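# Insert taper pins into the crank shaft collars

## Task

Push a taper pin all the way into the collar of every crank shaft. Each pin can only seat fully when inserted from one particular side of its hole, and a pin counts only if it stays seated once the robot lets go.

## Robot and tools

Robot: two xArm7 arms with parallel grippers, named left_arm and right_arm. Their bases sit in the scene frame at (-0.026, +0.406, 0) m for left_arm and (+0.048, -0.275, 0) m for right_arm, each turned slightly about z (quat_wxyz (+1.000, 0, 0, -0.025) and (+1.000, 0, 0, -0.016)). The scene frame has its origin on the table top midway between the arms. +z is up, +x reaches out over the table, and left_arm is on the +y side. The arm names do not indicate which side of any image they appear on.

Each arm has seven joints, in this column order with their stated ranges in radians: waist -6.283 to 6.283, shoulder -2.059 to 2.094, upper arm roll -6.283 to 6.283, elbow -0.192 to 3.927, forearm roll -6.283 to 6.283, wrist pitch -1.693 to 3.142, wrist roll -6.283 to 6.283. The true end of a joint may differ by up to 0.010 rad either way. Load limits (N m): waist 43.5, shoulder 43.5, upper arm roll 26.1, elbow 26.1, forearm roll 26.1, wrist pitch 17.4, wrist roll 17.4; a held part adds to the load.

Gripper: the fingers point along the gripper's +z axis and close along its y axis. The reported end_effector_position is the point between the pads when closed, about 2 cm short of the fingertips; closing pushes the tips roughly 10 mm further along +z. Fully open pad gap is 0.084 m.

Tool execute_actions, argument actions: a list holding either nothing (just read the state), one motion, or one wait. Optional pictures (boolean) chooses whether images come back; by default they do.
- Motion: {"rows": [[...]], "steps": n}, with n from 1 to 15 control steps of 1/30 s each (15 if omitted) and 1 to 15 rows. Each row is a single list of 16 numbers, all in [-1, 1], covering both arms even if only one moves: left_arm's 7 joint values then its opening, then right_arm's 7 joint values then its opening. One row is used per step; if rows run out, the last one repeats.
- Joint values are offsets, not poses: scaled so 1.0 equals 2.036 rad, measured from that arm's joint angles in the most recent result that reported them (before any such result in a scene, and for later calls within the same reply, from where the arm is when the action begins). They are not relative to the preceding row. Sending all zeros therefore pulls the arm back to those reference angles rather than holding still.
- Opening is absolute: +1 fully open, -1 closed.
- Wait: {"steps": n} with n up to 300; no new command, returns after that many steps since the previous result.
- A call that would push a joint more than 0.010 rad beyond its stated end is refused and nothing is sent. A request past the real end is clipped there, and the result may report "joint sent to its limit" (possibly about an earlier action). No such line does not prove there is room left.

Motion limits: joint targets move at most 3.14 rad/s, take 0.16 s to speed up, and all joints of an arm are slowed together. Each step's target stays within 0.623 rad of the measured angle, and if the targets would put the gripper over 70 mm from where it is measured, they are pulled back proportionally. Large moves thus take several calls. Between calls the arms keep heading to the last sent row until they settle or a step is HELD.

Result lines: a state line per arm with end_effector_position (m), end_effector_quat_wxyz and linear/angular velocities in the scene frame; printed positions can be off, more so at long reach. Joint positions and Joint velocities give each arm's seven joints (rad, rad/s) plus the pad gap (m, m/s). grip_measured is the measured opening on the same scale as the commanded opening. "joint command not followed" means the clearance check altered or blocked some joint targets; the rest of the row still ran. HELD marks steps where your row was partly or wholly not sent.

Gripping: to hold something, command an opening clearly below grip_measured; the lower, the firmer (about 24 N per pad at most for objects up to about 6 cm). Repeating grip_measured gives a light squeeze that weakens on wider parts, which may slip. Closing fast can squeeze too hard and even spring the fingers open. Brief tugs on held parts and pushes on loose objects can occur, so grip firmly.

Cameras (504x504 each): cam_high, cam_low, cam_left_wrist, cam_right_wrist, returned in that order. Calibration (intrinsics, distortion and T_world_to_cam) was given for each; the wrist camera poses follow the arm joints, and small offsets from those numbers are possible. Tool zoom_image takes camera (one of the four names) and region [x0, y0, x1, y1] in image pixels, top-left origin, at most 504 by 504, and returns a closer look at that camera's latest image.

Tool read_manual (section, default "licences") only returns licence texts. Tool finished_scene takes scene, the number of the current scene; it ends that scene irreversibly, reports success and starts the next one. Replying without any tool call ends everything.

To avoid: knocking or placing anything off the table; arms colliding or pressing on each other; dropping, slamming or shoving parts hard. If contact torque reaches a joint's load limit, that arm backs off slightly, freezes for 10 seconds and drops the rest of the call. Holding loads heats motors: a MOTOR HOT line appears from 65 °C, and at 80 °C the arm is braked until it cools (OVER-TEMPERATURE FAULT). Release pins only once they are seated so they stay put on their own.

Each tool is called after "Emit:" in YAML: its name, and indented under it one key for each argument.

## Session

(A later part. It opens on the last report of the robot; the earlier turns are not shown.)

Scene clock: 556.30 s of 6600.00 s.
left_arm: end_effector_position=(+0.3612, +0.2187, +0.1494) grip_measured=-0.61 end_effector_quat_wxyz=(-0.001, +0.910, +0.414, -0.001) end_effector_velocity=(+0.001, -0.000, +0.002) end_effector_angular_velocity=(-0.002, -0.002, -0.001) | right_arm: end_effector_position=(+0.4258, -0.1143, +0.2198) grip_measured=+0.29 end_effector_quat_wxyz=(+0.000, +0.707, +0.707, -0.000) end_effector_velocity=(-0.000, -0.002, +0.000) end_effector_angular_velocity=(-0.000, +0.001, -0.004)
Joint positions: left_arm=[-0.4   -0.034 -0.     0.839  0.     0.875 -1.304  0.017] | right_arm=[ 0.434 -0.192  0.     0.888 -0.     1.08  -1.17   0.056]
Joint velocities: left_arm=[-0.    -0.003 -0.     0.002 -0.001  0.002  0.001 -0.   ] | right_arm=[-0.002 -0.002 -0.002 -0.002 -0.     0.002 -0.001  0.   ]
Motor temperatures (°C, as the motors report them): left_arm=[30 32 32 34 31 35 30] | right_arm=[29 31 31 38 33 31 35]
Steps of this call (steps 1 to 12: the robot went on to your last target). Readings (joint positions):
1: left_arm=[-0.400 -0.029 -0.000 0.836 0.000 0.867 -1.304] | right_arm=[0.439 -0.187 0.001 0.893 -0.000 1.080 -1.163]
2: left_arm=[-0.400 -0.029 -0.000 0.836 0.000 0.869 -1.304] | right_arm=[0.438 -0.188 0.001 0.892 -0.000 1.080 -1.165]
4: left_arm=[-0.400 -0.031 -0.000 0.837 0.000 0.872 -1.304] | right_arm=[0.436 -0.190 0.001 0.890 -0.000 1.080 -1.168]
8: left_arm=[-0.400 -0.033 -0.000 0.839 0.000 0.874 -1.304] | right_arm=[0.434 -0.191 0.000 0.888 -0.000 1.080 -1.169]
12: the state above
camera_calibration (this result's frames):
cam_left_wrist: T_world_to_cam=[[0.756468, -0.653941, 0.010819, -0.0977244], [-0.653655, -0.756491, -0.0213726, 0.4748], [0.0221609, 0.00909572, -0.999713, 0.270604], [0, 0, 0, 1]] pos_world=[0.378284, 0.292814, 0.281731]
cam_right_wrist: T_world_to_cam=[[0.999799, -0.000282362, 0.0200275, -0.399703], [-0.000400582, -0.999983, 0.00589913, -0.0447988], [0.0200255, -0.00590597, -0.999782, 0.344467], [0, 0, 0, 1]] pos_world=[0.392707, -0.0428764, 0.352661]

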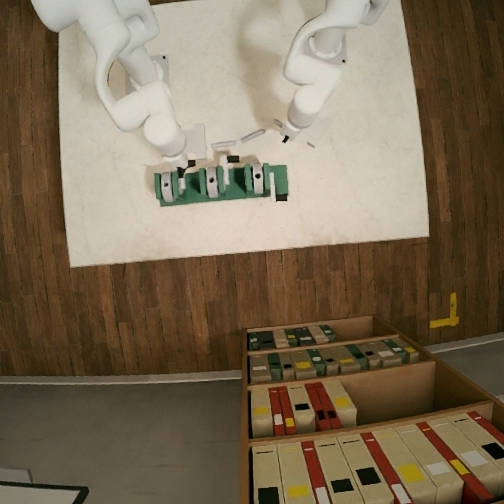

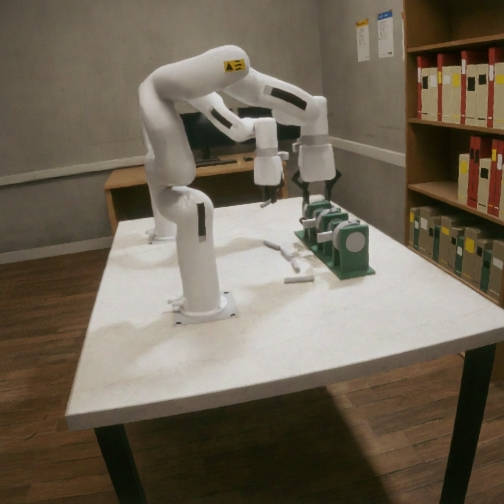

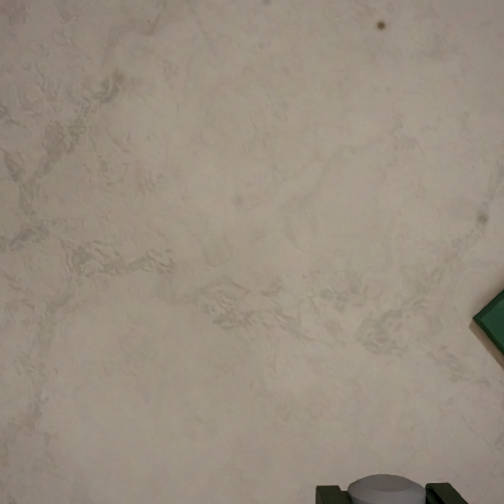

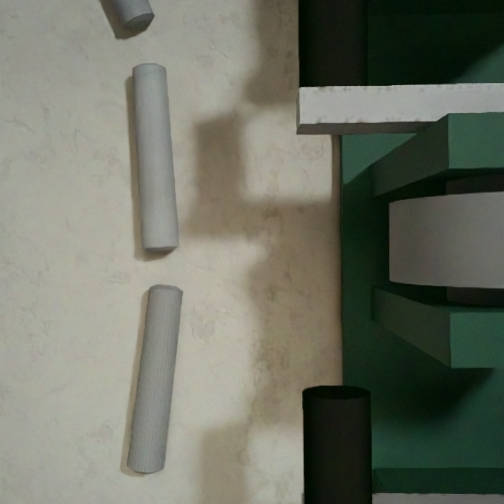

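Emit:
execute_actions:
  actions:
    - {"rows": [[0.07,0.05,0,-0.01,0,-0.2,0.2,-0.85, -0.0002,0.015,0,-0.016,0,-0.031,0,0.3],[0.14,0.1,0,-0.02,0,-0.4,0.4,-0.85, -0.0002,0.03,0,-0.032,0,-0.063,0,0.3],[0.221,0.1688,0,-0.0343,0,-0.6666,0.6405,-0.85, -0.0003,0.046,0,-0.048,0,-0.094,0,0.3],[0.221,0.1688,0,-0.0343,0,-0.6666,0.6405,-0.85, -0.0004,0.061,0,-0.064,0,-0.126,0,0.3],[0.221,0.1688,0,-0.0343,0,-0.6666,0.6405,-0.85, -0.0005,0.0764,0,-0.0806,0,-0.157,0,0.3]], "steps": 15}
  pictures: false

Emit:
execute_actions:
  actions:
    - {"steps": 20}
  pictures: false

Scene clock: 574.37 s of 6600.00 s.
left_arm: end_effector_position=(+0.4809, +0.3237, +0.0917) grip_measured=-0.61 end_effector_quat_wxyz=(+0.066, +0.949, +0.276, +0.139) end_effector_velocity=(+0.327, +0.272, -0.005) end_effector_angular_velocity=(+0.357, -1.381, -1.173) | right_arm: end_effector_position=(+0.4265, -0.1145, +0.1180) grip_measured=+0.29 end_effector_quat_wxyz=(+0.000, +0.707, +0.707, +0.001) end_effector_velocity=(+0.011, +0.004, -0.005) end_effector_angular_velocity=(+0.020, -0.048, +0.001)
Joint positions: left_arm=[-0.112  0.186  0.001  0.794  0.     0.299 -0.728  0.017] | right_arm=[ 0.432 -0.04  -0.     0.728 -0.     0.767 -1.17   0.056]
Joint velocities: left_arm=[ 0.621  0.476  0.004 -0.099  0.    -1.881  1.887 -0.   ] | right_arm=[-0.     0.016 -0.    -0.014 -0.    -0.082 -0.002  0.   ]
Motor temperatures (°C, as the motors report them): left_arm=[30 32 32 35 31 35 30] | right_arm=[29 30 31 38 33 31 35]
Steps of this call (steps 1 to 30: the robot went on to your last target; steps 31 to 90: nothing new was sent; then 14.57 s passed at rest; steps 91 to 105: all 15 steps of this action). Readings (joint positions):
91: left_arm=[-0.400 -0.035 -0.000 0.839 0.000 0.874 -1.303] | right_arm=[0.433 -0.192 -0.000 0.887 -0.000 1.079 -1.170]
92: left_arm=[-0.399 -0.033 -0.001 0.839 0.000 0.868 -1.297] | right_arm=[0.433 -0.190 -0.000 0.885 -0.000 1.072 -1.170]
94: left_arm=[-0.381 -0.021 -0.004 0.837 -0.000 0.819 -1.248] | right_arm=[0.433 -0.170 -0.000 0.865 -0.000 1.023 -1.170]
98: left_arm=[-0.276 0.060 0.000 0.820 0.000 0.663 -1.093] | right_arm=[0.433 -0.084 0.000 0.773 -0.000 0.862 -1.170]
105: the state above

Scene clock: 575.03 s of 6600.00 s.
left_arm: end_effector_position=(+0.5824, +0.4043, +0.1707) grip_measured=-0.61 end_effector_quat_wxyz=(+0.001, +0.892, -0.000, +0.453) end_effector_velocity=(+0.001, +0.010, +0.004) end_effector_angular_velocity=(+0.021, -0.022, +0.002) | right_arm: end_effector_position=(+0.4257, -0.1148, +0.1153) grip_measured=+0.29 end_effector_quat_wxyz=(+0.000, +0.707, +0.707, -0.000) end_effector_velocity=(+0.000, +0.000, +0.000) end_effector_angular_velocity=(-0.000, -0.001, -0.001)
Joint positions: left_arm=[ 0.048  0.309 -0.001  0.769  0.    -0.479 -0.003  0.017] | right_arm=[ 0.432 -0.036  0.     0.724 -0.     0.76  -1.17   0.056]
Joint velocities: left_arm=[ 0.009  0.004  0.006 -0.002 -0.002 -0.028  0.025 -0.   ] | right_arm=[ 0.001 -0.001 -0.     0.001 -0.001  0.001  0.002  0.   ]
Motor temperatures (°C, as the motors report them): left_arm=[30 32 32 35 31 35 30] | right_arm=[29 30 31 38 33 31 35]
Steps of this call (steps 1 to 20: the robot went on to your last target). Readings (joint positions):
1: left_arm=[-0.092 0.202 0.001 0.791 0.000 0.234 -0.663] | right_arm=[0.432 -0.039 -0.000 0.728 -0.000 0.765 -1.170]
2: left_arm=[-0.073 0.216 0.001 0.788 0.000 0.166 -0.595] | right_arm=[0.432 -0.039 -0.000 0.727 -0.000 0.763 -1.170]
4: left_arm=[-0.041 0.241 0.001 0.783 -0.000 0.024 -0.455] | right_arm=[0.432 -0.038 -0.000 0.726 -0.000 0.761 -1.170]
8: left_arm=[0.011 0.280 -0.000 0.776 0.000 -0.268 -0.191] | right_arm=[0.432 -0.037 0.000 0.724 -0.000 0.760 -1.170]
20: the state above

Emit:
execute_actions:
  actions:
    - {"rows": [[0,0.03,0,-0.006,0,-0.12,0,-0.85, 0,0,0,0,0,0,0,0.1],[0,0.06,0,-0.012,0,-0.24,0,-0.85, 0,0,0,0,0,0,0,-0.1],[0,0.09,0,-0.018,0,-0.36,0,-0.85, 0,0,0,0,0,0,0,-0.3],[0.001,0.1129,0.0005,-0.0228,0,-0.446,0.0015,-0.85, 0,0,0,0,0,0,0,-0.4],[0.001,0.1129,0.0005,-0.0228,0,-0.446,0.0015,-0.85, 0,0,0,0,0,0,0,-0.5],[0.001,0.1129,0.0005,-0.0228,0,-0.446,0.0015,-0.85, 0,0,0,0,0,0,0,-0.6]], "steps": 15}
  pictures: false

Emit:
execute_actions:
  actions:
    - {"steps": 15}

Scene clock: 581.53 s of 6600.00 s.
left_arm: end_effector_position=(+0.5649, +0.4062, +0.2360) grip_measured=-0.61 end_effector_quat_wxyz=(-0.000, +0.725, -0.000, +0.688) end_effector_velocity=(-0.057, -0.001, +0.111) end_effector_angular_velocity=(+0.000, -0.620, -0.001) | right_arm: end_effector_position=(+0.4268, -0.1148, +0.1161) grip_measured=-0.47 end_effector_quat_wxyz=(+0.001, +0.707, +0.707, +0.001) end_effector_velocity=(-0.001, -0.000, -0.001) end_effector_angular_velocity=(-0.000, +0.002, -0.002)
Joint positions: left_arm=[ 0.05   0.527  0.     0.725  0.    -1.321  0.     0.017] | right_arm=[ 0.432 -0.037 -0.001  0.725 -0.001  0.759 -1.17   0.024]
Joint velocities: left_arm=[ 0.     0.134 -0.001 -0.016  0.    -0.77   0.001  0.   ] | right_arm=[-0.     0.001  0.    -0.001  0.001  0.     0.001  0.   ]
Motor temperatures (°C, as the motors report them): left_arm=[30 32 32 35 31 35 30] | right_arm=[29 30 31 38 33 31 35]
Steps of this call (steps 1 to 30: the robot went on to your last target; steps 31 to 90: nothing new was sent; then 3.00 s passed at rest; steps 91 to 105: all 15 steps of this action). Readings (joint positions):
91: left_arm=[0.049 0.310 -0.000 0.769 0.000 -0.483 -0.000] | right_arm=[0.432 -0.036 0.000 0.724 -0.000 0.760 -1.170]
92: left_arm=[0.049 0.311 -0.000 0.769 0.000 -0.489 -0.000] | right_arm=[0.432 -0.036 0.000 0.724 -0.000 0.760 -1.170]
94: left_arm=[0.049 0.323 -0.000 0.767 0.000 -0.540 -0.001] | right_arm=[0.432 -0.036 0.000 0.724 -0.000 0.760 -1.170]
98: left_arm=[0.049 0.406 -0.001 0.751 0.000 -0.824 -0.001] | right_arm=[0.432 -0.037 -0.001 0.725 -0.001 0.758 -1.170]
105: the state above

Scene clock: 582.03 s of 6600.00 s.
left_arm: end_effector_position=(+0.5596, +0.4062, +0.2453) grip_measured=-0.61 end_effector_quat_wxyz=(-0.000, +0.707, -0.000, +0.707) end_effector_velocity=(-0.001, -0.000, -0.001) end_effector_angular_velocity=(-0.000, +0.001, +0.000) | right_arm: end_effector_position=(+0.4265, -0.1148, +0.1159) grip_measured=-0.47 end_effector_quat_wxyz=(+0.001, +0.707, +0.707, +0.001) end_effector_velocity=(-0.001, +0.001, -0.000) end_effector_angular_velocity=(-0.001, +0.002, +0.002)
Joint positions: left_arm=[ 0.05   0.538  0.     0.723  0.    -1.387  0.     0.017] | right_arm=[ 0.432 -0.037 -0.     0.725 -0.001  0.759 -1.17   0.024]
Joint velocities: left_arm=[-0.     0.003 -0.    -0.002 -0.    -0.004 -0.    -0.   ] | right_arm=[0.002 0.001 0.001 0.    0.    0.001 0.    0.   ]
Motor temperatures (°C, as the motors report them): left_arm=[30 32 32 35 31 35 30] | right_arm=[29 30 31 37 33 31 35]
Steps of this call (steps 1 to 15: the robot went on to your last target). Readings (joint positions):
1: left_arm=[0.050 0.530 0.000 0.724 0.000 -1.342 0.000] | right_arm=[0.432 -0.037 -0.001 0.725 -0.001 0.759 -1.170]
2: left_arm=[0.050 0.533 0.000 0.724 0.000 -1.356 0.000] | right_arm=[0.432 -0.037 -0.001 0.725 -0.001 0.759 -1.170]
4: left_arm=[0.050 0.535 -0.000 0.724 0.000 -1.372 0.000] | right_arm=[0.432 -0.037 -0.001 0.725 -0.001 0.759 -1.170]
8: left_arm=[0.050 0.537 -0.000 0.723 0.000 -1.383 0.000] | right_arm=[0.432 -0.037 -0.001 0.725 -0.001 0.759 -1.170]
15: the state above
camera_calibration (this result's frames):
cam_left_wrist: T_world_to_cam=[[-0.0125104, -0.999912, 0.00433594, 0.446185], [0.02218, -0.00461271, -0.999743, 0.30478], [0.999676, -0.012411, 0.0222357, -0.42855], [0, 0, 0, 1]] pos_world=[0.427233, 0.442233, 0.312296]
cam_right_wrist: T_world_to_cam=[[0.999756, -0.00180116, 0.0219992, -0.398649], [-0.00191292, -0.999985, 0.00506006, -0.0439267], [0.0219898, -0.00510091, -0.999745, 0.239742], [0, 0, 0, 1]] pos_world=[0.393196, -0.0434212, 0.248674]

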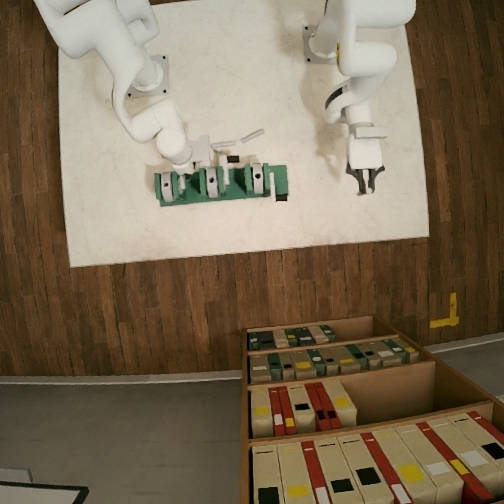

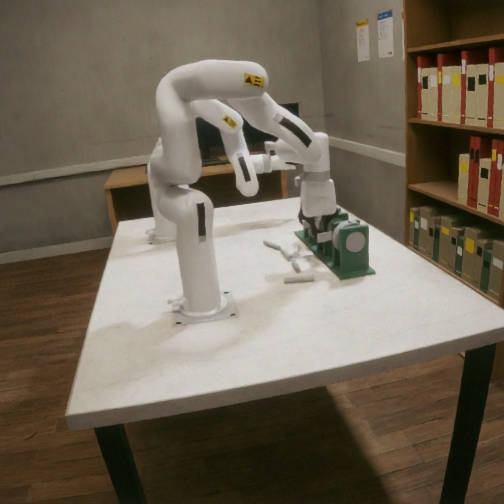

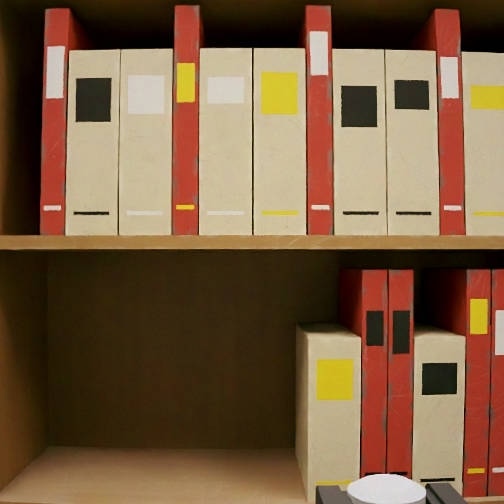

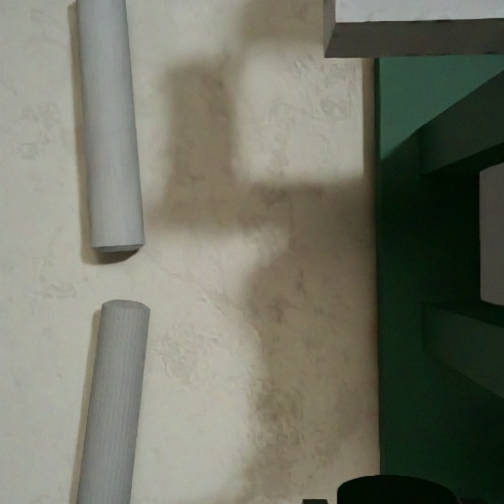

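Emit:
execute_actions:
  actions:
    - {"rows": [[0,0,0,0,0,0,0,-0.85, -0.0002,-0.0068,0,0.0071,0,0.0153,-0.0006,-0.6],[0,0,0,0,0,0,0,-0.85, -0.0002,-0.0068,0,0.0071,0,0.0153,-0.0006,-0.6],[0,0,0,0,0,0,0,-0.85, -0.0009,-0.0138,0,0.0146,0,0.0299,-0.0013,-0.6],[0,0,0,0,0,0,0,-0.85, -0.0009,-0.0138,0,0.0146,0,0.0299,-0.0013,-0.6],[0,0,0,0,0,0,0,-0.85, -0.0024,-0.0162,0,0.0252,0,0.0428,-0.0028,-0.6],[0,0,0,0,0,0,0,-0.85, -0.0024,-0.0162,0,0.0252,0,0.0428,-0.0028,-0.6],[0,0,0,0,0,0,0,-0.85, -0.0039,-0.0185,0,0.0359,0,0.0558,-0.0043,-0.6],[0,0,0,0,0,0,0,-0.85, -0.0039,-0.0185,0,0.0359,0,0.0558,-0.0043,-0.6],[0,0,0,0,0,0,0,-0.85, -0.0063,-0.0157,0,0.0501,0,0.0673,-0.0068,-0.6],[0,0,0,0,0,0,0,-0.85, -0.0063,-0.0157,0,0.0501,0,0.0673,-0.0068,-0.6],[0,0,0,0,0,0,0,-0.85, -0.0088,-0.013,0,0.0643,0,0.0788,-0.0092,-0.6],[0,0,0,0,0,0,0,-0.85, -0.0088,-0.013,0,0.0643,0,0.0788,-0.0092,-0.6],[0,0,0,0,0,0,0,-0.85, -0.0118,-0.0062,0,0.0806,0,0.0883,-0.0123,-0.6],[0,0,0,0,0,0,0,-0.85, -0.0118,-0.0062,0,0.0806,0,0.0883,-0.0123,-0.6],[0,0,0,0,0,0,0,-0.85, -0.0149,0.0006,0,0.0968,0,0.0977,-0.0153,-0.6]], "steps": 15}
  pictures: false

Emit:
execute_actions:
  actions:
    - {"steps": 12}
  pictures: false

Scene clock: 612.57 s of 6600.00 s.
left_arm: end_effector_position=(+0.5596, +0.4062, +0.2453) grip_measured=-0.61 end_effector_quat_wxyz=(-0.000, +0.707, -0.000, +0.707) end_effector_velocity=(+0.000, -0.000, +0.001) end_effector_angular_velocity=(+0.000, -0.003, -0.000) | right_arm: end_effector_position=(+0.4423, -0.1145, +0.1609) grip_measured=-0.47 end_effector_quat_wxyz=(-0.004, +0.706, +0.708, -0.008) end_effector_velocity=(+0.081, +0.002, +0.096) end_effector_angular_velocity=(-0.007, +0.028, +0.010)
Joint positions: left_arm=[ 0.05   0.538  0.     0.723  0.    -1.387  0.     0.017] | right_arm=[ 0.415 -0.058  0.003  0.853  0.001  0.927 -1.189  0.024]
Joint velocities: left_arm=[ 0.    -0.002 -0.     0.001  0.    -0.     0.     0.   ] | right_arm=[-0.075  0.117  0.008  0.44   0.003  0.352 -0.08  -0.   ]
Motor temperatures (°C, as the motors report them): left_arm=[30 33 32 34 31 35 30] | right_arm=[29 30 31 35 33 31 35]
Steps of this call (steps 1 to 15: the robot went on to your last target; steps 16 to 90: nothing new was sent; then 27.03 s passed at rest; steps 91 to 105: all 15 steps of this action). Readings (joint positions):
91: left_arm=[0.050 0.539 0.000 0.723 0.000 -1.387 0.000] | right_arm=[0.432 -0.036 -0.000 0.724 -0.000 0.760 -1.170]
92: left_arm=[0.050 0.539 0.000 0.723 0.000 -1.387 0.000] | right_arm=[0.432 -0.038 -0.000 0.726 -0.000 0.765 -1.170]
94: left_arm=[0.050 0.539 0.000 0.723 0.000 -1.387 0.000] | right_arm=[0.432 -0.047 0.000 0.735 -0.000 0.785 -1.171]
98: left_arm=[0.050 0.538 0.000 0.723 0.000 -1.387 0.000] | right_arm=[0.429 -0.064 0.001 0.766 -0.000 0.837 -1.175]
105: the state above

Scene clock: 612.97 s of 6600.00 s.
left_arm: end_effector_position=(+0.5596, +0.4062, +0.2453) grip_measured=-0.61 end_effector_quat_wxyz=(-0.000, +0.707, -0.000, +0.707) end_effector_velocity=(+0.000, -0.000, -0.000) end_effector_angular_velocity=(-0.001, +0.000, -0.000) | right_arm: end_effector_position=(+0.4608, -0.1145, +0.1769) grip_measured=-0.47 end_effector_quat_wxyz=(+0.000, +0.707, +0.707, +0.000) end_effector_velocity=(+0.001, +0.000, -0.001) end_effector_angular_velocity=(-0.000, +0.003, +0.000)
Joint positions: left_arm=[ 0.05   0.538  0.     0.723  0.    -1.387  0.     0.017] | right_arm=[ 0.402 -0.037 -0.     0.921 -0.001  0.958 -1.201  0.024]
Joint velocities: left_arm=[-0.     0.    -0.     0.001  0.     0.001 -0.001 -0.   ] | right_arm=[-0.002  0.005  0.001  0.005  0.001  0.002 -0.002  0.   ]
Motor temperatures (°C, as the motors report them): left_arm=[30 33 32 34 31 35 30] | right_arm=[29 30 31 35 33 31 35]
Steps of this call (steps 1 to 12: the robot went on to your last target). Readings (joint positions):
1: left_arm=[0.050 0.538 0.000 0.723 0.000 -1.387 0.000] | right_arm=[0.412 -0.053 0.003 0.869 0.001 0.939 -1.192]
2: left_arm=[0.050 0.538 0.000 0.723 0.000 -1.387 0.000] | right_arm=[0.409 -0.048 0.003 0.885 0.001 0.949 -1.195]
4: left_arm=[0.050 0.538 0.000 0.723 0.000 -1.387 0.000] | right_arm=[0.405 -0.043 0.001 0.907 -0.000 0.955 -1.198]
8: left_arm=[0.050 0.538 0.000 0.723 0.000 -1.387 0.000] | right_arm=[0.403 -0.038 -0.000 0.920 -0.001 0.957 -1.200]
12: the state above

Emit:
execute_actions:
  actions:
    - {"rows": [[0,0,0,0,0,0,0,-0.85, -0.0034,0.0109,0,0.0176,0,0.0067,-0.0033,-0.6],[0,0,0,0,0,0,0,-0.85, -0.0034,0.0109,0,0.0176,0,0.0067,-0.0033,-0.6],[0,0,0,0,0,0,0,-0.85, -0.0067,0.0212,0,0.0347,0,0.0135,-0.0066,-0.6],[0,0,0,0,0,0,0,-0.85, -0.0067,0.0212,0,0.0347,0,0.0135,-0.0066,-0.6],[0,0,0,0,0,0,0,-0.85, -0.01,0.0339,0,0.0516,0,0.0177,-0.0099,-0.6],[0,0,0,0,0,0,0,-0.85, -0.01,0.0339,0,0.0516,0,0.0177,-0.0099,-0.6],[0,0,0,0,0,0,0,-0.85, -0.0133,0.0466,0,0.0685,0,0.0219,-0.0132,-0.6],[0,0,0,0,0,0,0,-0.85, -0.0133,0.0466,0,0.0685,0,0.0219,-0.0132,-0.6],[0,0,0,0,0,0,0,-0.85, -0.0163,0.0607,0,0.0841,0,0.0234,-0.0162,-0.6],[0,0,0,0,0,0,0,-0.85, -0.0163,0.0607,0,0.0841,0,0.0234,-0.0162,-0.6],[0,0,0,0,0,0,0,-0.85, -0.0194,0.0748,0,0.0997,0,0.0249,-0.0193,-0.6],[0,0,0,0,0,0,0,-0.85, -0.0194,0.0748,0,0.0997,0,0.0249,-0.0193,-0.6],[0,0,0,0,0,0,0,-0.85, -0.022,0.0893,0,0.1131,0,0.0238,-0.0219,-0.6],[0,0,0,0,0,0,0,-0.85, -0.022,0.0893,0,0.1131,0,0.0238,-0.0219,-0.6],[0,0,0,0,0,0,0,-0.85, -0.0247,0.1038,0,0.1266,0,0.0228,-0.0246,-0.6]], "steps": 15}
  pictures: false

Emit:
execute_actions:
  actions:
    - {"steps": 12}
  pictures: false

Scene clock: 626.07 s of 6600.00 s.
left_arm: end_effector_position=(+0.5596, +0.4062, +0.2453) grip_measured=-0.61 end_effector_quat_wxyz=(-0.000, +0.707, -0.000, +0.707) end_effector_velocity=(+0.000, -0.000, +0.001) end_effector_angular_velocity=(-0.000, -0.003, -0.000) | right_arm: end_effector_position=(+0.5163, -0.1147, +0.1829) grip_measured=-0.47 end_effector_quat_wxyz=(+0.001, +0.707, +0.707, +0.001) end_effector_velocity=(+0.124, -0.000, -0.036) end_effector_angular_velocity=(+0.003, +0.001, -0.005)
Joint positions: left_arm=[ 0.05   0.538  0.     0.723  0.    -1.387  0.     0.017] | right_arm=[ 0.362  0.119 -0.001  1.126 -0.001  1.004 -1.24   0.024]
Joint velocities: left_arm=[ 0.    -0.002 -0.     0.001 -0.    -0.001  0.     0.   ] | right_arm=[-0.082  0.413 -0.001  0.413  0.004 -0.    -0.08  -0.   ]
Motor temperatures (°C, as the motors report them): left_arm=[30 33 32 34 31 35 30] | right_arm=[29 30 31 36 33 31 35]
Steps of this call (steps 1 to 30: the robot went on to your last target; steps 31 to 90: nothing new was sent; then 9.60 s passed at rest; steps 91 to 105: all 15 steps of this action). Readings (joint positions):
91: left_arm=[0.050 0.538 0.000 0.723 0.000 -1.387 0.000] | right_arm=[0.402 -0.035 -0.000 0.922 -0.001 0.958 -1.201]
92: left_arm=[0.050 0.538 0.000 0.723 0.000 -1.387 0.000] | right_arm=[0.401 -0.032 -0.000 0.927 -0.001 0.961 -1.202]
94: left_arm=[0.050 0.538 0.000 0.723 0.000 -1.387 0.000] | right_arm=[0.396 -0.018 -0.000 0.950 -0.001 0.970 -1.206]
98: left_arm=[0.050 0.538 0.000 0.723 0.000 -1.387 0.000] | right_arm=[0.384 0.024 -0.001 1.015 -0.001 0.987 -1.219]
105: the state above

Scene clock: 626.47 s of 6600.00 s.
left_arm: end_effector_position=(+0.5596, +0.4062, +0.2453) grip_measured=-0.61 end_effector_quat_wxyz=(-0.000, +0.707, -0.000, +0.707) end_effector_velocity=(-0.000, +0.000, +0.000) end_effector_angular_velocity=(-0.001, -0.000, +0.000) | right_arm: end_effector_position=(+0.5313, -0.1146, +0.1767) grip_measured=-0.47 end_effector_quat_wxyz=(+0.000, +0.707, +0.707, -0.000) end_effector_velocity=(+0.001, +0.001, -0.001) end_effector_angular_velocity=(-0.001, +0.003, +0.002)
Joint positions: left_arm=[ 0.05   0.538  0.     0.723  0.    -1.387  0.     0.017] | right_arm=[ 0.352  0.173 -0.     1.178 -0.001  1.005 -1.251  0.024]
Joint velocities: left_arm=[-0.    -0.     0.    -0.001 -0.    -0.001 -0.001  0.   ] | right_arm=[ 0.     0.006  0.001  0.006 -0.001  0.003 -0.001 -0.   ]
Motor temperatures (°C, as the motors report them): left_arm=[30 33 32 34 31 35 30] | right_arm=[29 30 31 36 33 31 35]
Steps of this call (steps 1 to 12: the robot went on to your last target). Readings (joint positions):
1: left_arm=[0.050 0.538 0.000 0.723 0.000 -1.387 0.000] | right_arm=[0.359 0.133 -0.001 1.140 -0.001 1.004 -1.243]
2: left_arm=[0.050 0.538 0.000 0.723 0.000 -1.387 0.000] | right_arm=[0.357 0.147 -0.001 1.153 -0.001 1.003 -1.245]
4: left_arm=[0.050 0.538 0.000 0.723 0.000 -1.387 0.000] | right_arm=[0.354 0.163 -0.001 1.168 -0.001 1.003 -1.248]
8: left_arm=[0.050 0.538 0.000 0.723 0.000 -1.387 0.000] | right_arm=[0.352 0.172 -0.000 1.176 -0.001 1.004 -1.250]
12: the state above

Emit:
execute_actions:
  actions:
    - {"rows": [[0,0,0,0,0,0,0,-0.85, -0.0023,0.0145,0,0.0105,0,-0.004,-0.0022,-0.6],[0,0,0,0,0,0,0,-0.85, -0.0023,0.0145,0,0.0105,0,-0.004,-0.0022,-0.6],[0,0,0,0,0,0,0,-0.85, -0.0044,0.0284,0,0.0207,0,-0.0077,-0.0043,-0.6],[0,0,0,0,0,0,0,-0.85, -0.0044,0.0284,0,0.0207,0,-0.0077,-0.0043,-0.6],[0,0,0,0,0,0,0,-0.85, -0.006,0.041,0,0.0273,0,-0.0138,-0.0059,-0.6],[0,0,0,0,0,0,0,-0.85, -0.006,0.041,0,0.0273,0,-0.0138,-0.0059,-0.6],[0,0,0,0,0,0,0,-0.85, -0.0076,0.0537,0,0.0338,0,-0.0199,-0.0075,-0.6],[0,0,0,0,0,0,0,-0.85, -0.0076,0.0537,0,0.0338,0,-0.0199,-0.0075,-0.6],[0,0,0,0,0,0,0,-0.85, -0.0085,0.064,0,0.0359,0,-0.0282,-0.0084,-0.6],[0,0,0,0,0,0,0,-0.85, -0.0085,0.064,0,0.0359,0,-0.0282,-0.0084,-0.6],[0,0,0,0,0,0,0,-0.85, -0.0095,0.0744,0,0.038,0,-0.0364,-0.0094,-0.6],[0,0,0,0,0,0,0,-0.85, -0.0095,0.0744,0,0.038,0,-0.0364,-0.0094,-0.6],[0,0,0,0,0,0,0,-0.85, -0.0098,0.0828,0,0.0359,0,-0.047,-0.0097,-0.6],[0,0,0,0,0,0,0,-0.85, -0.0098,0.0828,0,0.0359,0,-0.047,-0.0097,-0.6],[0,0,0,0,0,0,0,-0.85, -0.0102,0.0912,0,0.0337,0,-0.0575,-0.0101,-0.6]], "steps": 15}
  pictures: false

Emit:
execute_actions:
  actions:
    - {"steps": 12}

Scene clock: 641.90 s of 6600.00 s.
left_arm: end_effector_position=(+0.5596, +0.4062, +0.2453) grip_measured=-0.61 end_effector_quat_wxyz=(-0.000, +0.707, -0.000, +0.707) end_effector_velocity=(-0.000, +0.000, +0.000) end_effector_angular_velocity=(+0.000, -0.000, +0.000) | right_arm: end_effector_position=(+0.5645, -0.1144, +0.1329) grip_measured=-0.47 end_effector_quat_wxyz=(+0.001, +0.707, +0.707, +0.001) end_effector_velocity=(+0.033, +0.001, -0.131) end_effector_angular_velocity=(+0.000, -0.003, +0.001)
Joint positions: left_arm=[ 0.05   0.538  0.     0.723  0.    -1.387  0.     0.017] | right_arm=[ 0.333  0.325 -0.     1.252 -0.001  0.924 -1.269  0.024]
Joint velocities: left_arm=[-0.    -0.001  0.    -0.001 -0.    -0.     0.    -0.   ] | right_arm=[-0.017  0.276  0.    -0.01  -0.001 -0.289 -0.017 -0.   ]
Motor temperatures (°C, as the motors report them): left_arm=[30 33 32 34 31 35 30] | right_arm=[29 30 31 36 33 31 35]
Steps of this call (steps 1 to 30: the robot went on to your last target; steps 31 to 90: nothing new was sent; then 11.93 s passed at rest; steps 91 to 105: all 15 steps of this action). Readings (joint positions):
91: left_arm=[0.050 0.538 0.000 0.723 0.000 -1.387 0.000] | right_arm=[0.352 0.175 -0.000 1.180 -0.001 1.005 -1.251]
92: left_arm=[0.050 0.538 0.000 0.723 0.000 -1.387 0.000] | right_arm=[0.351 0.179 -0.000 1.183 -0.001 1.004 -1.252]
94: left_arm=[0.050 0.538 0.000 0.723 0.000 -1.387 0.000] | right_arm=[0.348 0.198 -0.000 1.197 -0.001 0.998 -1.255]
98: left_arm=[0.050 0.538 0.000 0.723 0.000 -1.387 0.000] | right_arm=[0.341 0.248 -0.000 1.229 -0.001 0.979 -1.261]
105: the state above

Scene clock: 642.30 s of 6600.00 s.
left_arm: end_effector_position=(+0.5596, +0.4062, +0.2453) grip_measured=-0.61 end_effector_quat_wxyz=(-0.000, +0.707, -0.000, +0.707) end_effector_velocity=(-0.000, -0.000, +0.001) end_effector_angular_velocity=(-0.000, -0.001, -0.001) | right_arm: end_effector_position=(+0.5668, -0.1144, +0.1157) grip_measured=-0.47 end_effector_quat_wxyz=(+0.000, +0.707, +0.707, +0.000) end_effector_velocity=(+0.000, -0.001, -0.002) end_effector_angular_velocity=(-0.001, +0.000, -0.001)
Joint positions: left_arm=[ 0.05   0.538  0.     0.723  0.    -1.387  0.     0.017] | right_arm=[ 0.331  0.358  0.     1.247 -0.001  0.888 -1.271  0.024]
Joint velocities: left_arm=[-0.    -0.001 -0.    -0.001  0.    -0.001 -0.    -0.   ] | right_arm=[ 0.     0.003 -0.002 -0.002  0.    -0.004 -0.    -0.   ]
Motor temperatures (°C, as the motors report them): left_arm=[30 33 32 34 31 35 30] | right_arm=[29 30 31 36 33 31 35]
Steps of this call (steps 1 to 12: the robot went on to your last target). Readings (joint positions):
1: left_arm=[0.050 0.538 0.000 0.723 0.000 -1.387 0.000] | right_arm=[0.333 0.334 -0.000 1.251 -0.001 0.914 -1.270]
2: left_arm=[0.050 0.538 0.000 0.723 0.000 -1.387 0.000] | right_arm=[0.332 0.343 -0.000 1.250 -0.001 0.904 -1.270]
4: left_arm=[0.050 0.538 0.000 0.723 0.000 -1.387 0.000] | right_arm=[0.332 0.353 -0.000 1.248 -0.001 0.894 -1.271]
8: left_arm=[0.050 0.538 0.000 0.723 0.000 -1.387 0.000] | right_arm=[0.332 0.357 0.000 1.247 -0.001 0.889 -1.271]
12: the state above
camera_calibration (this result's frames):
cam_left_wrist: T_world_to_cam=[[-0.0125107, -0.999912, 0.004336, 0.446185], [0.0221796, -0.00461277, -0.999743, 0.30478], [0.999676, -0.0124113, 0.0222354, -0.428549], [0, 0, 0, 1]] pos_world=[0.427233, 0.442233, 0.312296]
cam_right_wrist: T_world_to_cam=[[0.999791, -0.000597339, 0.0204223, -0.538595], [-0.000716478, -0.999983, 0.00582695, -0.0440565], [0.0204185, -0.00584036, -0.999774, 0.237289], [0, 0, 0, 1]] pos_world=[0.533606, -0.0429916, 0.248492]

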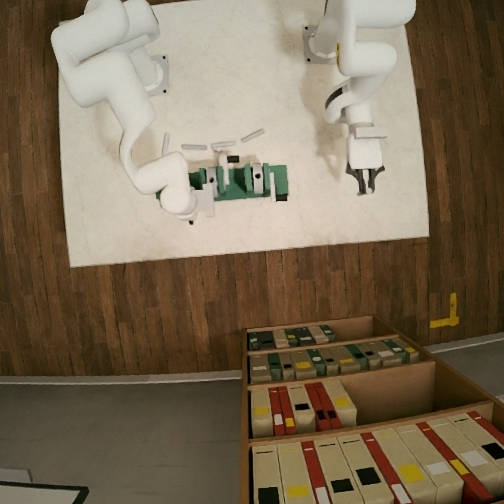

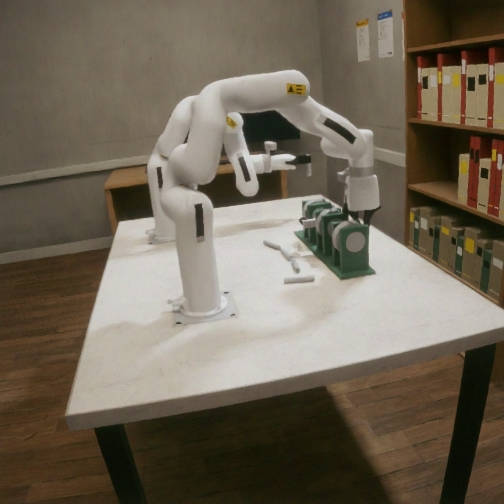

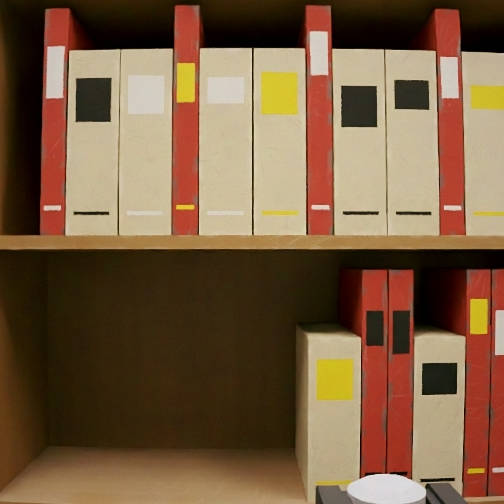

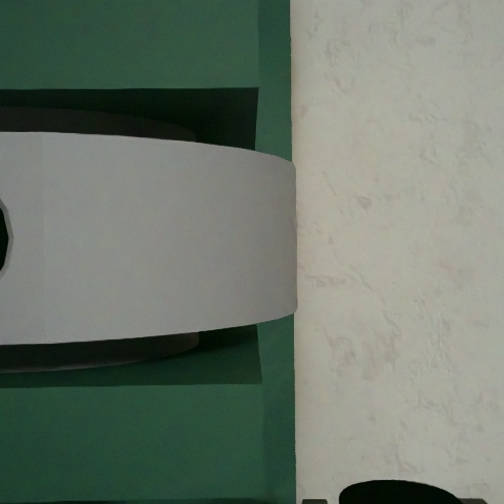

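Emit:
execute_actions:
  actions:
    - {"rows": [[0,0,0,0,0,0,0,-0.85, 0,0,0,0,0,0,0,-0.3],[0,0,0,0,0,0,0,-0.85, 0,0,0,0,0,0,0,0.0],[0,0,0,0,0,0,0,-0.85, 0,0,0,0,0,0,0,0.3],[0,0,0,0,0,0,0,-0.85, 0,0,0,0,0,0,0,0.3],[0,0,0,0,0,0,0,-0.85, 0,0,0,0,0,0,0,0.3],[0,0,0,0,0,0,0,-0.85, 0,-0.013,0,0.0134,0,0.027,0,0.3],[0,0,0,0,0,0,0,-0.85, 0,-0.026,0,0.027,0,0.053,0,0.3],[0,0,0,0,0,0,0,-0.85, 0,-0.0393,0,0.0402,0,0.08,0,0.3],[0,0,0,0,0,0,0,-0.85, 0,-0.0393,0,0.0402,0,0.08,0,0.3],[0,0,0,0,0,0,0,-0.85, 0,-0.0393,0,0.0402,0,0.08,0,0.3],[0,0,0,0,0,0,0,-0.85, 0.004,-0.07,0,0.0434,0,0.113,0.004,0.3],[0,0,0,0,0,0,0,-0.85, 0.008,-0.10,0,0.0466,0,0.147,0.008,0.3],[0,0,0,0,0,0,0,-0.85, 0.0115,-0.1304,0,0.0498,0,0.1807,0.0111,0.3]], "steps": 15}
  pictures: false

Emit:
execute_actions:
  actions:
    - {"steps": 15}

Scene clock: 663.93 s of 6600.00 s.
left_arm: end_effector_position=(+0.5596, +0.4062, +0.2453) grip_measured=-0.61 end_effector_quat_wxyz=(-0.000, +0.707, -0.000, +0.707) end_effector_velocity=(+0.000, +0.000, -0.000) end_effector_angular_velocity=(+0.001, +0.000, +0.000) | right_arm: end_effector_position=(+0.5534, -0.1141, +0.2120) grip_measured=+0.29 end_effector_quat_wxyz=(+0.000, +0.707, +0.707, -0.000) end_effector_velocity=(-0.165, +0.019, +0.446) end_effector_angular_velocity=(+0.015, -0.034, +0.030)
Joint positions: left_arm=[ 0.05   0.538  0.     0.723  0.    -1.387  0.     0.017] | right_arm=[ 0.34   0.209 -0.001  1.329 -0.001  1.121 -1.262  0.056]
Joint velocities: left_arm=[ 0.     0.     0.     0.     0.     0.     0.001 -0.   ] | right_arm=[ 0.112 -0.873  0.016  0.137  0.001  0.973  0.097  0.   ]
Motor temperatures (°C, as the motors report them): left_arm=[30 33 32 34 31 35 30] | right_arm=[29 31 31 36 33 31 35]
Steps of this call (steps 1 to 30: the robot went on to your last target; steps 31 to 90: nothing new was sent; then 18.13 s passed at rest; steps 91 to 105: all 15 steps of this action). Readings (joint positions):
91: left_arm=[0.050 0.538 0.000 0.723 0.000 -1.387 0.000] | right_arm=[0.331 0.359 -0.000 1.247 -0.001 0.888 -1.271]
92: left_arm=[0.050 0.538 0.000 0.723 0.000 -1.387 0.000] | right_arm=[0.331 0.359 -0.000 1.244 -0.001 0.890 -1.271]
94: left_arm=[0.050 0.538 0.000 0.723 0.000 -1.387 0.000] | right_arm=[0.331 0.360 -0.000 1.241 -0.001 0.892 -1.271]
98: left_arm=[0.050 0.538 0.000 0.723 0.000 -1.387 0.000] | right_arm=[0.331 0.351 -0.000 1.253 -0.001 0.916 -1.271]
105: the state above

Scene clock: 664.43 s of 6600.00 s.
left_arm: end_effector_position=(+0.5596, +0.4062, +0.2453) grip_measured=-0.61 end_effector_quat_wxyz=(-0.000, +0.707, -0.000, +0.707) end_effector_velocity=(+0.000, -0.000, -0.000) end_effector_angular_velocity=(+0.001, +0.000, -0.000) | right_arm: end_effector_position=(+0.5270, -0.1145, +0.2686) grip_measured=+0.29 end_effector_quat_wxyz=(-0.000, +0.707, +0.708, -0.001) end_effector_velocity=(+0.001, +0.001, +0.009) end_effector_angular_velocity=(+0.005, -0.016, +0.002)
Joint positions: left_arm=[ 0.05   0.538  0.     0.723  0.    -1.387  0.     0.017] | right_arm=[ 0.355  0.094 -0.     1.347 -0.001  1.255 -1.249  0.056]
Joint velocities: left_arm=[-0.     0.001 -0.     0.002 -0.     0.001  0.001 -0.   ] | right_arm=[ 0.002 -0.012  0.     0.008 -0.     0.004  0.     0.   ]
Motor temperatures (°C, as the motors report them): left_arm=[30 33 32 34 31 35 30] | right_arm=[29 31 31 36 33 31 35]
Steps of this call (steps 1 to 15: the robot went on to your last target). Readings (joint positions):
1: left_arm=[0.050 0.538 0.000 0.723 0.000 -1.387 0.000] | right_arm=[0.344 0.180 -0.000 1.334 -0.001 1.153 -1.259]
2: left_arm=[0.050 0.538 0.000 0.723 0.000 -1.387 0.000] | right_arm=[0.348 0.153 0.000 1.339 -0.001 1.183 -1.256]
4: left_arm=[0.050 0.538 0.000 0.723 0.000 -1.387 0.000] | right_arm=[0.352 0.114 0.001 1.348 -0.000 1.222 -1.252]
8: left_arm=[0.050 0.538 0.000 0.723 0.000 -1.387 0.000] | right_arm=[0.354 0.098 -0.000 1.346 -0.001 1.249 -1.249]
15: the state above
camera_calibration (this result's frames):
cam_left_wrist: T_world_to_cam=[[-0.0125108, -0.999912, 0.00433591, 0.446185], [0.0221795, -0.00461269, -0.999743, 0.30478], [0.999676, -0.0124114, 0.0222353, -0.428549], [0, 0, 0, 1]] pos_world=[0.427233, 0.442233, 0.312296]
cam_right_wrist: T_world_to_cam=[[0.999842, -0.0000976058, 0.0177526, -0.501246], [-0.00021931, -0.999976, 0.00685377, -0.0455957], [0.0177515, -0.00685658, -0.999819, 0.39228], [0, 0, 0, 1]] pos_world=[0.494193, -0.0429539, 0.401419]

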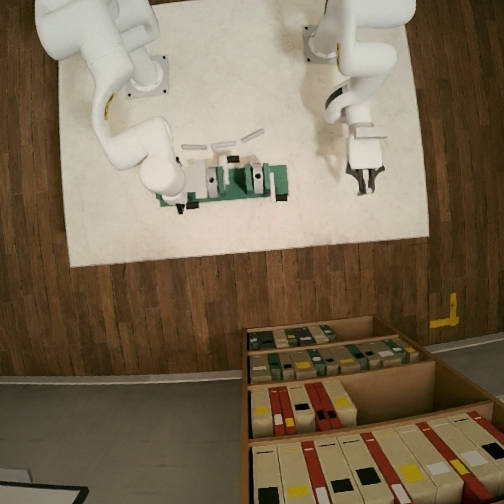

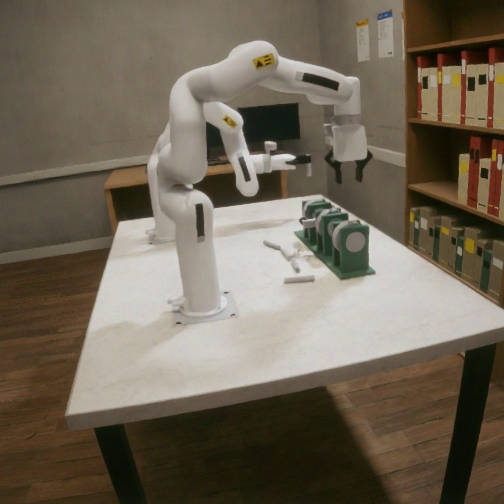

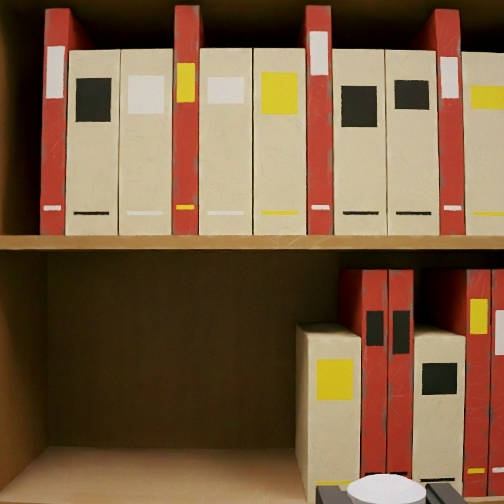

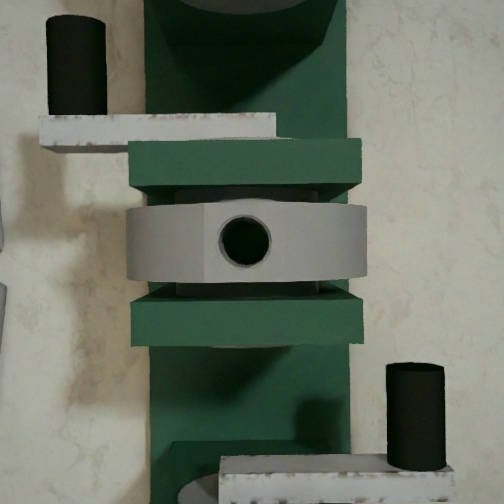

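Emit:
zoom_image:
  camera: "cam_right_wrist"
  region: [110, 120, 380, 360]

Region (110, 120, 380, 360) of cam_right_wrist's 504x504 image, scaled by 1.867, with more detail than that image has.

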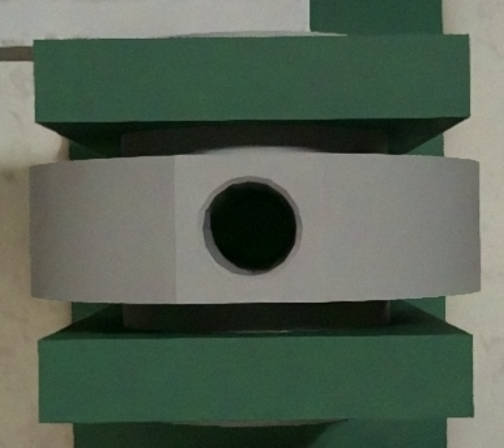

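Emit:
execute_actions:
  actions:
    - {"rows": [[0,-0.012,0,-0.0036,0,0.009,0,-0.85, 0.02,0.05,0,0.07,0,0.02,0.02,0.3],[0,-0.0248,0,-0.0073,0,0.0181,0,-0.85, 0.04,0.1,0,0.14,0,0.04,0.04,0.3],[-0.05,-0.0248,0,-0.0073,0,0.0181,0,-0.85, 0.0713,0.1822,0,0.2516,0.0005,0.0684,0.0719,0.3],[-0.1,-0.0248,0,-0.0073,0,0.0181,0,-0.85, 0.0713,0.1822,0,0.2516,0.0005,0.0684,0.0719,0.3],[-0.15,-0.0248,0,-0.0073,0,0.0181,0,-0.85, 0.0713,0.1822,0,0.2516,0.0005,0.0684,0.0719,0.3],[-0.2,-0.0248,0,-0.0073,0,0.0181,0,-0.85, 0.0713,0.1822,0,0.2516,0.0005,0.0684,0.0719,0.3],[-0.2568,-0.0248,0,-0.0073,0,0.0181,0,-0.85, 0.0713,0.1822,0,0.2516,0.0005,0.0684,0.0719,0.3]], "steps": 15}
  pictures: false

Emit:
execute_actions:
  actions:
    - {"steps": 20}

Scene clock: 697.47 s of 6600.00 s.
left_arm: end_effector_position=(+0.5329, +0.2313, +0.2585) grip_measured=-0.61 end_effector_quat_wxyz=(+0.107, +0.699, -0.107, +0.699) end_effector_velocity=(-0.150, -0.478, +0.005) end_effector_angular_velocity=(+0.001, +0.005, -0.854) | right_arm: end_effector_position=(+0.5850, -0.0040, +0.2682) grip_measured=+0.29 end_effector_quat_wxyz=(-0.002, +0.705, +0.709, -0.002) end_effector_velocity=(+0.037, +0.018, +0.017) end_effector_angular_velocity=(-0.002, -0.045, -0.069)
Joint positions: left_arm=[-0.252  0.494 -0.001  0.71   0.    -1.355  0.     0.017] | right_arm=[ 0.496  0.453  0.003  1.837  0.001  1.389 -1.108  0.056]
Joint velocities: left_arm=[-0.854 -0.021  0.    -0.008  0.     0.019 -0.     0.   ] | right_arm=[ 0.039  0.139 -0.042  0.247 -0.004  0.07   0.071  0.   ]
Motor temperatures (°C, as the motors report them): left_arm=[30 33 32 34 31 35 30] | right_arm=[29 31 31 38 33 31 35]
Steps of this call (steps 1 to 15: the robot went on to your last target; steps 16 to 90: nothing new was sent; then 29.53 s passed at rest; steps 91 to 105: all 15 steps of this action). Readings (joint positions):
91: left_arm=[0.050 0.538 0.000 0.723 0.000 -1.386 0.000] | right_arm=[0.355 0.093 -0.000 1.349 -0.001 1.256 -1.248]
92: left_arm=[0.050 0.534 0.000 0.721 0.000 -1.382 0.000] | right_arm=[0.356 0.097 -0.001 1.354 -0.001 1.258 -1.246]
94: left_arm=[0.046 0.512 0.001 0.714 -0.000 -1.366 0.000] | right_arm=[0.369 0.131 -0.003 1.404 -0.001 1.273 -1.232]
98: left_arm=[-0.052 0.497 0.002 0.713 -0.000 -1.359 0.000] | right_arm=[0.429 0.282 -0.000 1.610 -0.000 1.327 -1.174]
105: the state above

Scene clock: 698.13 s of 6600.00 s.
left_arm: end_effector_position=(+0.4818, +0.1146, +0.2597) grip_measured=-0.61 end_effector_quat_wxyz=(+0.182, +0.683, -0.182, +0.683) end_effector_velocity=(-0.003, -0.006, +0.000) end_effector_angular_velocity=(-0.001, +0.000, -0.011) | right_arm: end_effector_position=(+0.5882, -0.0016, +0.2699) grip_measured=+0.29 end_effector_quat_wxyz=(-0.000, +0.707, +0.707, -0.000) end_effector_velocity=(+0.000, -0.000, -0.000) end_effector_angular_velocity=(-0.001, -0.000, -0.002)
Joint positions: left_arm=[-0.471  0.488  0.001  0.708  0.    -1.35   0.     0.017] | right_arm=[ 0.5    0.465 -0.     1.859  0.     1.395 -1.102  0.056]
Joint velocities: left_arm=[-0.007 -0.    -0.003  0.001  0.001  0.001  0.    -0.   ] | right_arm=[ 0.001  0.    -0.002 -0.001 -0.    -0.     0.001  0.   ]
Motor temperatures (°C, as the motors report them): left_arm=[30 33 32 34 31 35 30] | right_arm=[29 31 31 38 33 31 35]
Steps of this call (steps 1 to 20: the robot went on to your last target). Readings (joint positions):
1: left_arm=[-0.280 0.493 -0.001 0.710 0.000 -1.354 0.000] | right_arm=[0.497 0.456 0.001 1.844 0.000 1.391 -1.106]
2: left_arm=[-0.309 0.492 -0.001 0.710 0.000 -1.353 0.000] | right_arm=[0.497 0.458 -0.000 1.849 0.000 1.392 -1.105]
4: left_arm=[-0.366 0.491 -0.001 0.709 0.000 -1.352 0.000] | right_arm=[0.498 0.460 -0.001 1.855 0.000 1.393 -1.104]
8: left_arm=[-0.452 0.488 -0.004 0.708 0.001 -1.351 0.000] | right_arm=[0.499 0.463 -0.001 1.858 0.000 1.394 -1.103]
20: the state above
camera_calibration (this result's frames):
cam_left_wrist: T_world_to_cam=[[-0.508598, -0.860994, 0.00412663, 0.37673], [0.0159569, -0.0142177, -0.999772, 0.323658], [0.860856, -0.508416, 0.0209699, -0.230642], [0, 0, 0, 1]] pos_world=[0.384989, 0.211702, 0.326866]
cam_right_wrist: T_world_to_cam=[[0.99981, -0.00170866, 0.0194428, -0.562832], [-0.00181343, -0.999984, 0.00537219, 0.0686909], [0.0194333, -0.00540642, -0.999797, 0.392284], [0, 0, 0, 1]] pos_world=[0.555225, 0.0698489, 0.402778]

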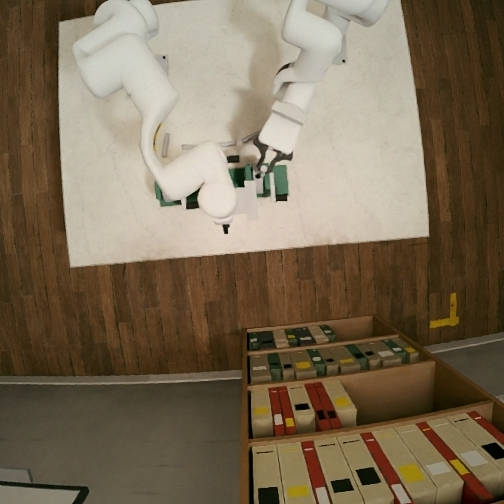

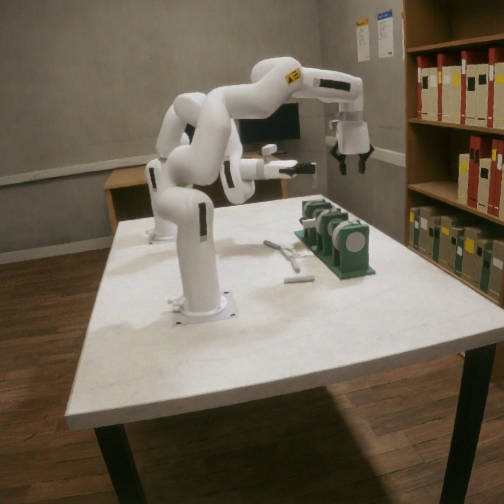

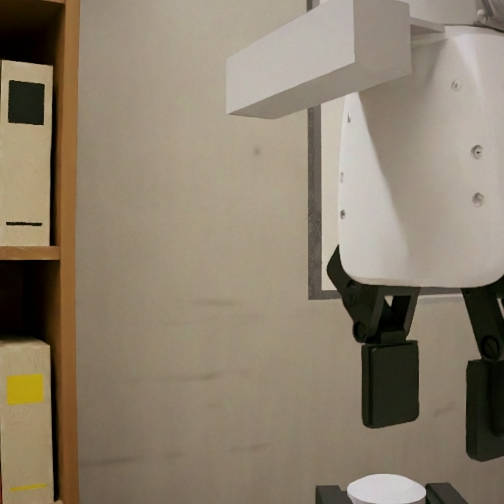

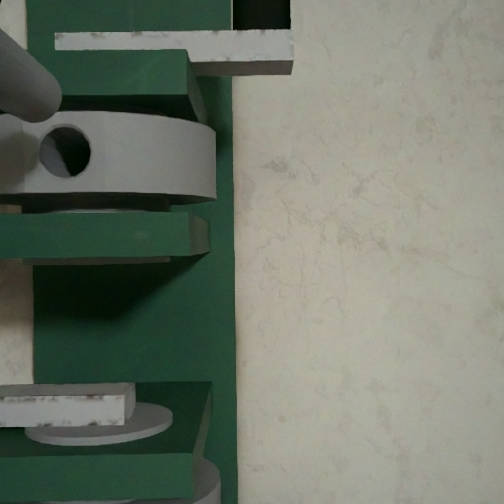

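Emit:
zoom_image:
  camera: "cam_right_wrist"
  region: [0, 20, 200, 220]

Emit:
zoom_image:
  camera: "cam_low"
  region: [240, 140, 380, 260]

Region (0, 20, 200, 220) of cam_right_wrist's 504x504 image, scaled by 2.520, with more detail than that image has.

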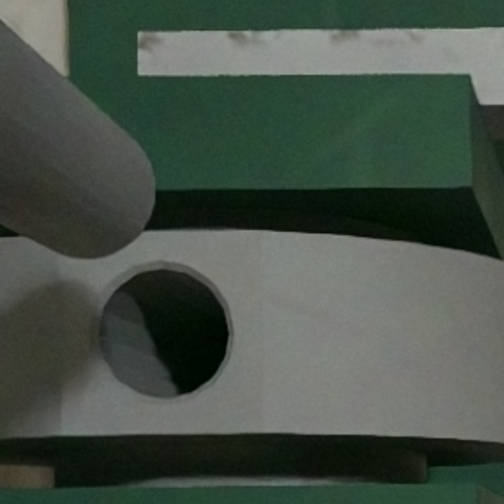

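Region (240, 140, 380, 260) of cam_low's 504x504 image, scaled by 3.600, with more detail than that image has; it fills the top 432 rows of this view, and the rest is white.

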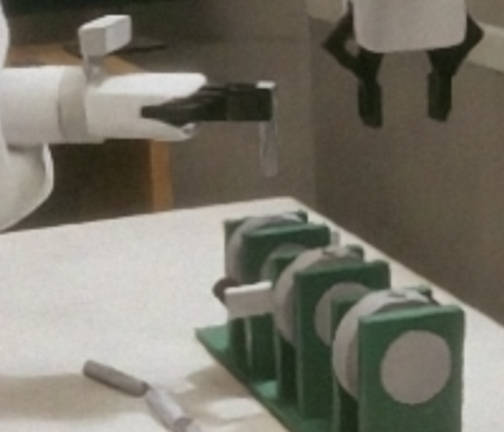

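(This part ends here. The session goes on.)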